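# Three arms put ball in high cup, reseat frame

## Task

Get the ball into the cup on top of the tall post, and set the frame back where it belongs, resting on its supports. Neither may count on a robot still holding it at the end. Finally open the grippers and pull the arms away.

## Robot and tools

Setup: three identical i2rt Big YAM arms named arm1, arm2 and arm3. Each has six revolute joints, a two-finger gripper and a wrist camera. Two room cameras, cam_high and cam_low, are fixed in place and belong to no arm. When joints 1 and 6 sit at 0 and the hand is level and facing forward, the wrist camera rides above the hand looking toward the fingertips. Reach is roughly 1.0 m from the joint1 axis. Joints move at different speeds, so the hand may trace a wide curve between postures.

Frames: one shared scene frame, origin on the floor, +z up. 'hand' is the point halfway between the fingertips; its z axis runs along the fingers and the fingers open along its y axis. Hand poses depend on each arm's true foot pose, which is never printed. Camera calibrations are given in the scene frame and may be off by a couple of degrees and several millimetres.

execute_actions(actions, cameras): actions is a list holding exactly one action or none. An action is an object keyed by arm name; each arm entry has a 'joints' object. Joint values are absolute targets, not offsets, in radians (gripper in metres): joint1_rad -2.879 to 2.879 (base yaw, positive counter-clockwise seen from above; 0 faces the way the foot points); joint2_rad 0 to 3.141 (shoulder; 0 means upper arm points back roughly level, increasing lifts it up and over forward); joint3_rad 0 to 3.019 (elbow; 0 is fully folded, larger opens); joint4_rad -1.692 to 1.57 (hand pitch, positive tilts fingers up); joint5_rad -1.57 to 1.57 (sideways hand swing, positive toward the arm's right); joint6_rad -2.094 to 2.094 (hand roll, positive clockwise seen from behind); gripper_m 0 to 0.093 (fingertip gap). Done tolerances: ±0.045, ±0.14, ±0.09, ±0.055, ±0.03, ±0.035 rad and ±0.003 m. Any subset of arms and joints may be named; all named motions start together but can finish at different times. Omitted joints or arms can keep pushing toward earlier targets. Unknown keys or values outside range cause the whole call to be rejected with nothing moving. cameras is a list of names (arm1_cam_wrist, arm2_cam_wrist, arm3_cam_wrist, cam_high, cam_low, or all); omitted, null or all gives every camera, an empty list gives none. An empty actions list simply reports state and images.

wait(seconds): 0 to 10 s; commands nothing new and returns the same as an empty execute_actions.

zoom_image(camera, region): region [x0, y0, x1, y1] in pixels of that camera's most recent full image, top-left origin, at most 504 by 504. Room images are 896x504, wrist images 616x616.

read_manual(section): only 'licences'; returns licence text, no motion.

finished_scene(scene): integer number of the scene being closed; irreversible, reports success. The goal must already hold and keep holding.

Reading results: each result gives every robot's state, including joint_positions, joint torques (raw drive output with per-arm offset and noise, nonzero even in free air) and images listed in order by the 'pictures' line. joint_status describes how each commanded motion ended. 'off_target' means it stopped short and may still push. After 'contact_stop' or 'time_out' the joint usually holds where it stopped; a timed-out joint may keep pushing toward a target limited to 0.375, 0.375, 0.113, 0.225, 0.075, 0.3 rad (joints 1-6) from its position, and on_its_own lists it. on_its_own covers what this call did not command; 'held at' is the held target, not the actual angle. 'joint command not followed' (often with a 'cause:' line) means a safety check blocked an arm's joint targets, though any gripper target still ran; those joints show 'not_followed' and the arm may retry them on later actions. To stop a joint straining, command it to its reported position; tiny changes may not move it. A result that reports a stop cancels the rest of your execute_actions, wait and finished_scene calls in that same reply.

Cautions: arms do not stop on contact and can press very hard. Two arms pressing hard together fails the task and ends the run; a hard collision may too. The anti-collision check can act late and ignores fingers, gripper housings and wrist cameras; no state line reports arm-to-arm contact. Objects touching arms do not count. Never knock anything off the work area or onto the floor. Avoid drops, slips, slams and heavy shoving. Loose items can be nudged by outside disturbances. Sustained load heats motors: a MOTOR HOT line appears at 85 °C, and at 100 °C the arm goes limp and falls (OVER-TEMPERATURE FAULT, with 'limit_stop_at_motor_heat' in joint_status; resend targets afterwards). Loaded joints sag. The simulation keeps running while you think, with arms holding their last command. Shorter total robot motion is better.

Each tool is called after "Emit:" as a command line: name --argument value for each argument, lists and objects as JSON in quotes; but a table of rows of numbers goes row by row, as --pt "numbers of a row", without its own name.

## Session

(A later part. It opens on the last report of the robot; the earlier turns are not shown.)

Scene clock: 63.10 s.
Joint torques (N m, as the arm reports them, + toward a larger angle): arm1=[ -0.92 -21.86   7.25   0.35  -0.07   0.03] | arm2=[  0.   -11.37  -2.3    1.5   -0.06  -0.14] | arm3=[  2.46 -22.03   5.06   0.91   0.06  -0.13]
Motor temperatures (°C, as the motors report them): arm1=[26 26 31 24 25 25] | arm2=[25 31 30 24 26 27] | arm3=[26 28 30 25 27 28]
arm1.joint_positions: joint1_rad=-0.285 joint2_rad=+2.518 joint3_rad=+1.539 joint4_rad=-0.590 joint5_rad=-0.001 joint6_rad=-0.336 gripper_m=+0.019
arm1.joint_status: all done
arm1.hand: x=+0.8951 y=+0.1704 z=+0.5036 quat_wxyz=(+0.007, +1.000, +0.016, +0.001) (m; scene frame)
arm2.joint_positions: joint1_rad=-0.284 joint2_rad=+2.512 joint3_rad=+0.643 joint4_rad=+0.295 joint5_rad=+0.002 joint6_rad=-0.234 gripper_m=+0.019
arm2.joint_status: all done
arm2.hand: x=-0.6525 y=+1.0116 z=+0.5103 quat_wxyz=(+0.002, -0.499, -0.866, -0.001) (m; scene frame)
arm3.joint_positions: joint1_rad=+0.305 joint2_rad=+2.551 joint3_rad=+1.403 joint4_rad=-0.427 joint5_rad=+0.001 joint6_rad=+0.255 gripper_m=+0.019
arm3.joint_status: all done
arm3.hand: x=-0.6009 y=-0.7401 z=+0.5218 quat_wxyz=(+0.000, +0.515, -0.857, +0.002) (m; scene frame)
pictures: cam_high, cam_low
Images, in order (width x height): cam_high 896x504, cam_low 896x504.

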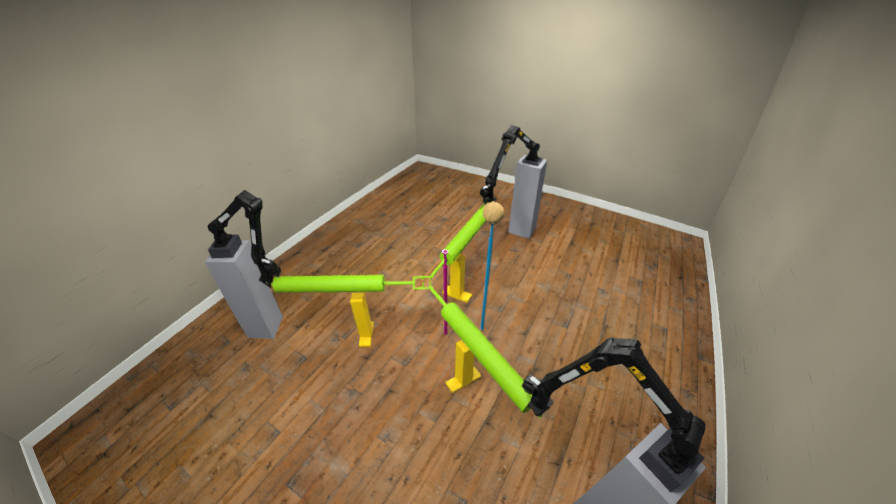

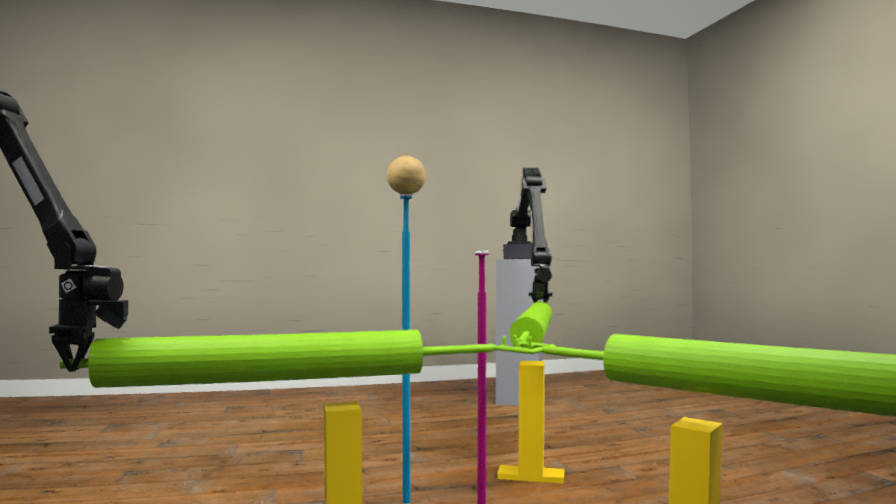

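Emit:
execute_actions --actions '[{"arm1":{"joints":{"joint2_rad":2.636,"joint3_rad":1.677,"joint4_rad":-0.535}},"arm2":{"joints":{"joint2_rad":2.72,"joint3_rad":0.78,"joint4_rad":0.398}},"arm3":{"joints":{"joint1_rad":0.32,"joint2_rad":2.68,"joint3_rad":1.543,"joint4_rad":-0.357}}}]' --cameras '["cam_low","cam_high"]'

Scene clock: 64.73 s.
Joint torques (N m, as the arm reports them, + toward a larger angle): arm1=[ -0.98 -21.95   6.85   0.56  -0.01   0.02] | arm2=[  0.74 -11.95  -2.97   1.14  -0.13  -0.1 ] | arm3=[  1.84 -22.52   4.59   1.    -0.02  -0.13]
Motor temperatures (°C, as the motors report them): arm1=[26 26 31 24 25 25] | arm2=[25 31 30 24 26 27] | arm3=[26 28 29 25 27 28]
arm1.joint_positions: joint1_rad=-0.289 joint2_rad=+2.670 joint3_rad=+1.637 joint4_rad=-0.538 joint5_rad=-0.003 joint6_rad=-0.336 gripper_m=+0.019
arm1.joint_status: all done
arm1.hand: x=+0.8928 y=+0.1720 z=+0.4383 quat_wxyz=(+0.008, +1.000, +0.015, +0.001) (m; scene frame)
arm2.joint_positions: joint1_rad=-0.284 joint2_rad=+2.735 joint3_rad=+0.780 joint4_rad=+0.377 joint5_rad=+0.002 joint6_rad=-0.234 gripper_m=+0.019
arm2.joint_status: all done
arm2.hand: x=-0.6534 y=+1.0143 z=+0.4406 quat_wxyz=(+0.003, -0.499, -0.866, -0.002) (m; scene frame)
arm3.joint_positions: joint1_rad=+0.314 joint2_rad=+2.713 joint3_rad=+1.514 joint4_rad=-0.368 joint5_rad=+0.004 joint6_rad=+0.257 gripper_m=+0.019
arm3.joint_status: all done
arm3.hand: x=-0.6039 y=-0.7351 z=+0.4553 quat_wxyz=(-0.004, +0.518, -0.856, +0.000) (m; scene frame)
pictures: cam_high, cam_low
Images, in order (width x height): cam_high 896x504, cam_low 896x504.

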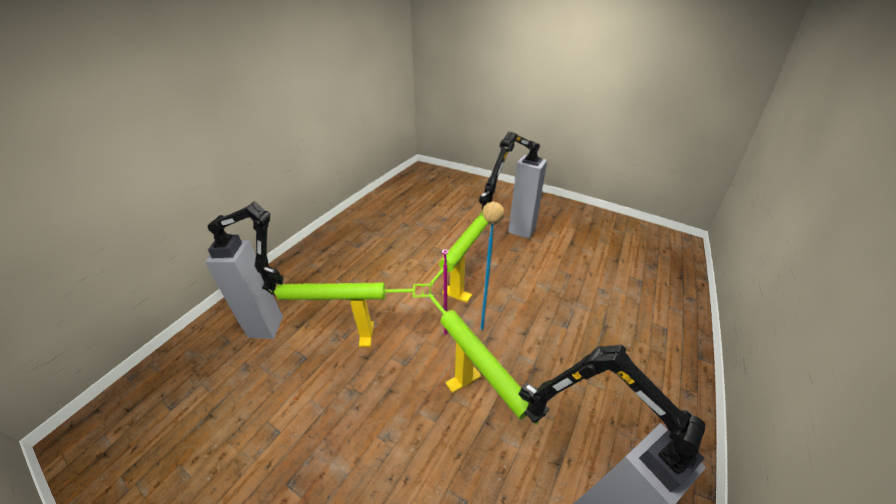

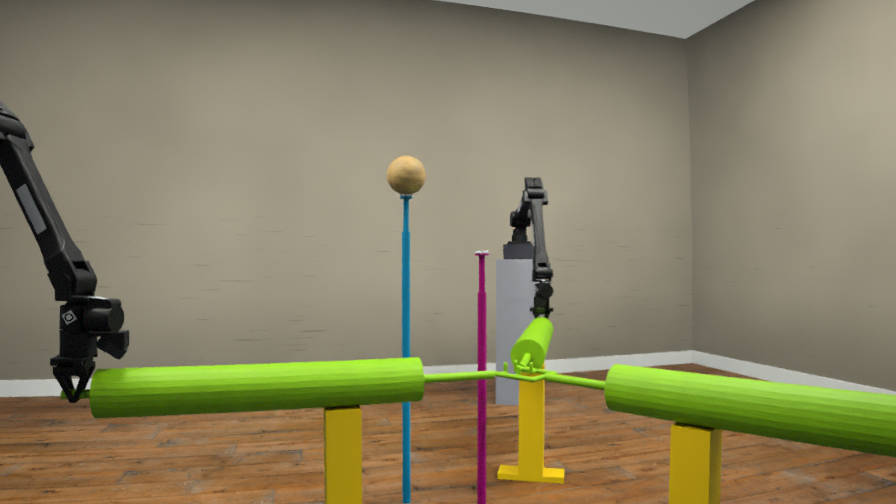

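Still carrying the load; ease it onto the rests, then open.

Emit:
execute_actions --actions '[{"arm1":{"joints":{"joint2_rad":2.66}},"arm2":{"joints":{"joint2_rad":2.735}},"arm3":{"joints":{"joint2_rad":2.704}}}]' --cameras '[]'

Emit:
execute_actions --actions '[{"arm1":{"joints":{"gripper_m":0.065}},"arm2":{"joints":{"gripper_m":0.065}},"arm3":{"joints":{"gripper_m":0.065}}}]' --cameras '[]'

Emit:
execute_actions --actions '[{"arm1":{"joints":{"joint2_rad":2.32,"joint3_rad":1.48,"joint4_rad":-0.72}},"arm2":{"joints":{"joint2_rad":2.17,"joint3_rad":0.5,"joint4_rad":0.1}},"arm3":{"joints":{"joint2_rad":2.33,"joint3_rad":1.31,"joint4_rad":-0.55}}}]' --cameras '["cam_low","cam_high"]'

Scene clock: 66.23 s.
Joint torques (N m, as the arm reports them, + toward a larger angle): arm1=[ -0.7  -20.24   6.86   0.54  -0.01   0.02] | arm2=[  0.56 -10.57  -3.     0.98  -0.11  -0.14] | arm3=[  2.23 -19.8    4.42   0.94   0.01  -0.1 ]
Motor temperatures (°C, as the motors report them): arm1=[26 26 31 24 25 25] | arm2=[25 30 29 24 26 27] | arm3=[26 28 29 25 27 28]
arm1.joint_positions: joint1_rad=-0.289 joint2_rad=+2.670 joint3_rad=+1.637 joint4_rad=-0.538 joint5_rad=-0.003 joint6_rad=-0.336 gripper_m=+0.019
arm1.joint_status: all done
arm1.hand: x=+0.8929 y=+0.1721 z=+0.4383 quat_wxyz=(+0.008, +1.000, +0.015, +0.001) (m; scene frame)
arm2.joint_positions: joint1_rad=-0.284 joint2_rad=+2.737 joint3_rad=+0.780 joint4_rad=+0.377 joint5_rad=+0.002 joint6_rad=-0.234 gripper_m=+0.019
arm2.joint_status: all done
arm2.hand: x=-0.6536 y=+1.0152 z=+0.4401 quat_wxyz=(+0.004, -0.499, -0.866, -0.002) (m; scene frame)
arm3.joint_positions: joint1_rad=+0.314 joint2_rad=+2.713 joint3_rad=+1.514 joint4_rad=-0.368 joint5_rad=+0.003 joint6_rad=+0.257 gripper_m=+0.019
arm3.joint_status: all done
arm3.hand: x=-0.6040 y=-0.7350 z=+0.4553 quat_wxyz=(-0.004, +0.518, -0.856, +0.000) (m; scene frame)
pictures: none
No camera images: the call's "cameras" was empty. Leave "cameras" out to get every camera's image.

Scene clock: 66.87 s.
Joint torques (N m, as the arm reports them, + toward a larger angle): arm1=[ -0.78 -19.99   6.22   0.6   -0.01   0.04] | arm2=[  0.49 -11.42  -3.01   0.8   -0.11  -0.13] | arm3=[  2.2  -20.06   4.03   1.16   0.02  -0.13]
Motor temperatures (°C, as the motors report them): arm1=[26 26 30 24 25 25] | arm2=[25 30 29 24 26 27] | arm3=[26 28 29 25 27 28]
arm1.joint_positions: joint1_rad=-0.289 joint2_rad=+2.670 joint3_rad=+1.648 joint4_rad=-0.538 joint5_rad=-0.003 joint6_rad=-0.336 gripper_m=+0.065
arm1.joint_status: all done
arm1.hand: x=+0.8868 y=+0.1740 z=+0.4404 quat_wxyz=(+0.006, +1.000, +0.015, -0.004) (m; scene frame)
arm2.joint_positions: joint1_rad=-0.284 joint2_rad=+2.737 joint3_rad=+0.780 joint4_rad=+0.386 joint5_rad=+0.002 joint6_rad=-0.234 gripper_m=+0.065
arm2.joint_status: all done
arm2.hand: x=-0.6530 y=+1.0130 z=+0.4401 quat_wxyz=(+0.000, -0.499, -0.866, +0.001) (m; scene frame)
arm3.joint_positions: joint1_rad=+0.314 joint2_rad=+2.713 joint3_rad=+1.522 joint4_rad=-0.368 joint5_rad=+0.002 joint6_rad=+0.257 gripper_m=+0.065
arm3.joint_status: all done
arm3.hand: x=-0.6030 y=-0.7301 z=+0.4565 quat_wxyz=(-0.006, +0.518, -0.856, -0.003) (m; scene frame)
pictures: none
No camera images: the call's "cameras" was empty. Leave "cameras" out to get every camera's image.

Scene clock: 68.23 s.
Joint torques (N m, as the arm reports them, + toward a larger angle): arm1=[ -0.74 -16.98   5.7   -0.08  -0.02   0.04] | arm2=[ 0.73 -9.34 -1.22 -0.06 -0.11 -0.16] | arm3=[  2.31 -18.01   4.13  -0.05   0.03  -0.08]
Motor temperatures (°C, as the motors report them): arm1=[26 26 30 24 25 25] | arm2=[25 30 29 24 26 27] | arm3=[26 28 29 25 27 28]
arm1.joint_positions: joint1_rad=-0.289 joint2_rad=+2.311 joint3_rad=+1.475 joint4_rad=-0.709 joint5_rad=-0.003 joint6_rad=-0.337 gripper_m=+0.065
arm1.joint_status: all done
arm1.hand: x=+0.8883 y=+0.1755 z=+0.6051 quat_wxyz=(+0.004, +1.000, +0.015, -0.011) (m; scene frame)
arm2.joint_positions: joint1_rad=-0.284 joint2_rad=+2.172 joint3_rad=+0.501 joint4_rad=+0.109 joint5_rad=+0.002 joint6_rad=-0.234 gripper_m=+0.065
arm2.joint_status: all done
arm2.hand: x=-0.6521 y=+1.0102 z=+0.6011 quat_wxyz=(-0.003, -0.499, -0.866, +0.004) (m; scene frame)
arm3.joint_positions: joint1_rad=+0.314 joint2_rad=+2.321 joint3_rad=+1.304 joint4_rad=-0.540 joint5_rad=+0.002 joint6_rad=+0.257 gripper_m=+0.065
arm3.joint_status: all done
arm3.hand: x=-0.6044 y=-0.7348 z=+0.6218 quat_wxyz=(-0.007, +0.518, -0.856, -0.005) (m; scene frame)
pictures: cam_high, cam_low
Images, in order (width x height): cam_high 896x504, cam_low 896x504.

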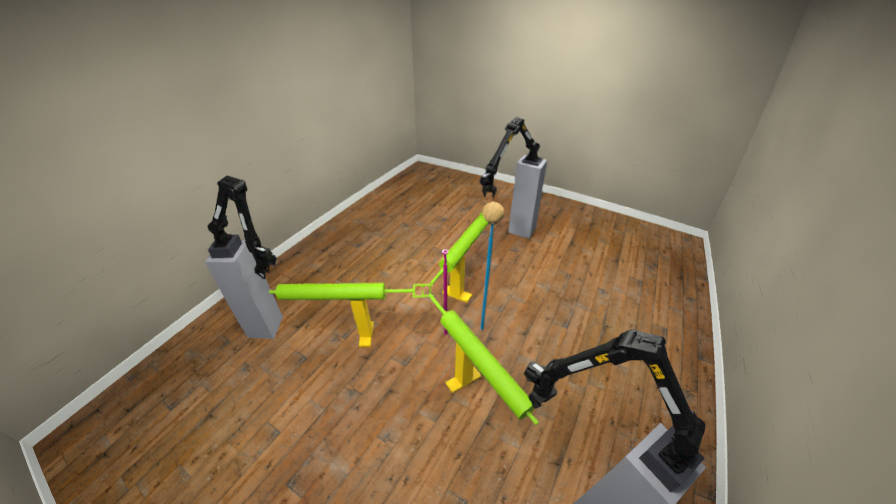

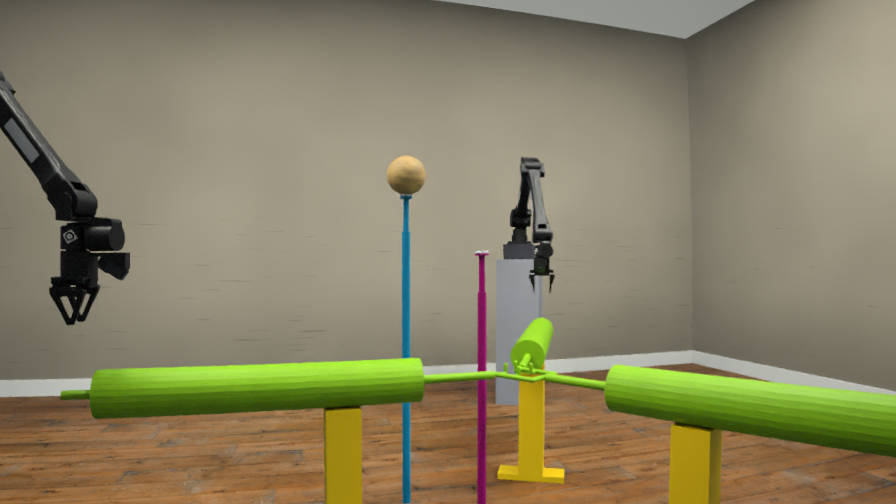

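Emit:
execute_actions --actions '[{"arm1":{"joints":{"joint2_rad":1.9,"joint3_rad":1.2,"joint4_rad":-0.87}},"arm2":{"joints":{"joint2_rad":1.6,"joint3_rad":0.45,"joint4_rad":-0.42}},"arm3":{"joints":{"joint2_rad":1.9,"joint3_rad":1.1,"joint4_rad":-0.77}}}]' --cameras '["cam_high"]'

Emit:
finished_scene --scene 2

Scene clock: 70.33 s.
Joint torques (N m, as the arm reports them, + toward a larger angle): arm1=[ -0.82 -13.88   6.09  -0.01  -0.01   0.04] | arm2=[ 0.01 -7.36  2.65 -0.22 -0.12 -0.14] | arm3=[  2.17 -13.92   5.69  -0.17   0.03  -0.13]
Motor temperatures (°C, as the motors report them): arm1=[26 26 30 24 25 25] | arm2=[25 30 29 24 26 27] | arm3=[26 28 29 25 27 28]
arm1.joint_positions: joint1_rad=-0.289 joint2_rad=+1.890 joint3_rad=+1.202 joint4_rad=-0.863 joint5_rad=-0.003 joint6_rad=-0.337 gripper_m=+0.065
arm1.joint_status: all done
arm1.hand: x=+0.9685 y=+0.1519 z=+0.7509 quat_wxyz=(+0.005, +1.000, +0.015, -0.008) (m; scene frame)
arm2.joint_positions: joint1_rad=-0.284 joint2_rad=+1.607 joint3_rad=+0.448 joint4_rad=-0.410 joint5_rad=+0.002 joint6_rad=-0.234 gripper_m=+0.065
arm2.joint_status: all done
arm2.hand: x=-0.6520 y=+1.0097 z=+0.7332 quat_wxyz=(+0.000, -0.499, -0.866, +0.001) (m; scene frame)
arm3.joint_positions: joint1_rad=+0.314 joint2_rad=+1.890 joint3_rad=+1.086 joint4_rad=-0.758 joint5_rad=+0.002 joint6_rad=+0.257 gripper_m=+0.065
arm3.joint_status: all done
arm3.hand: x=-0.6186 y=-0.7951 z=+0.7791 quat_wxyz=(-0.006, +0.518, -0.856, -0.003) (m; scene frame)
pictures: cam_high
Images, in order (width x height): cam_high 896x504.

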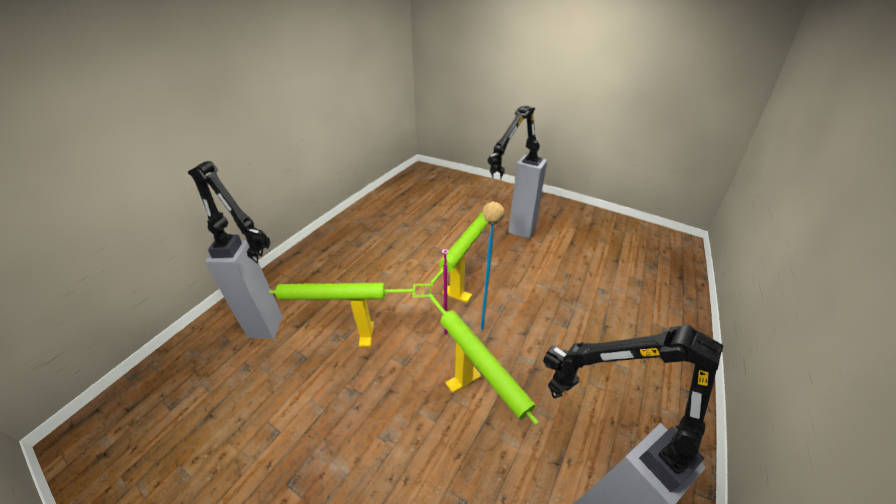

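The scene is finished: the task was done.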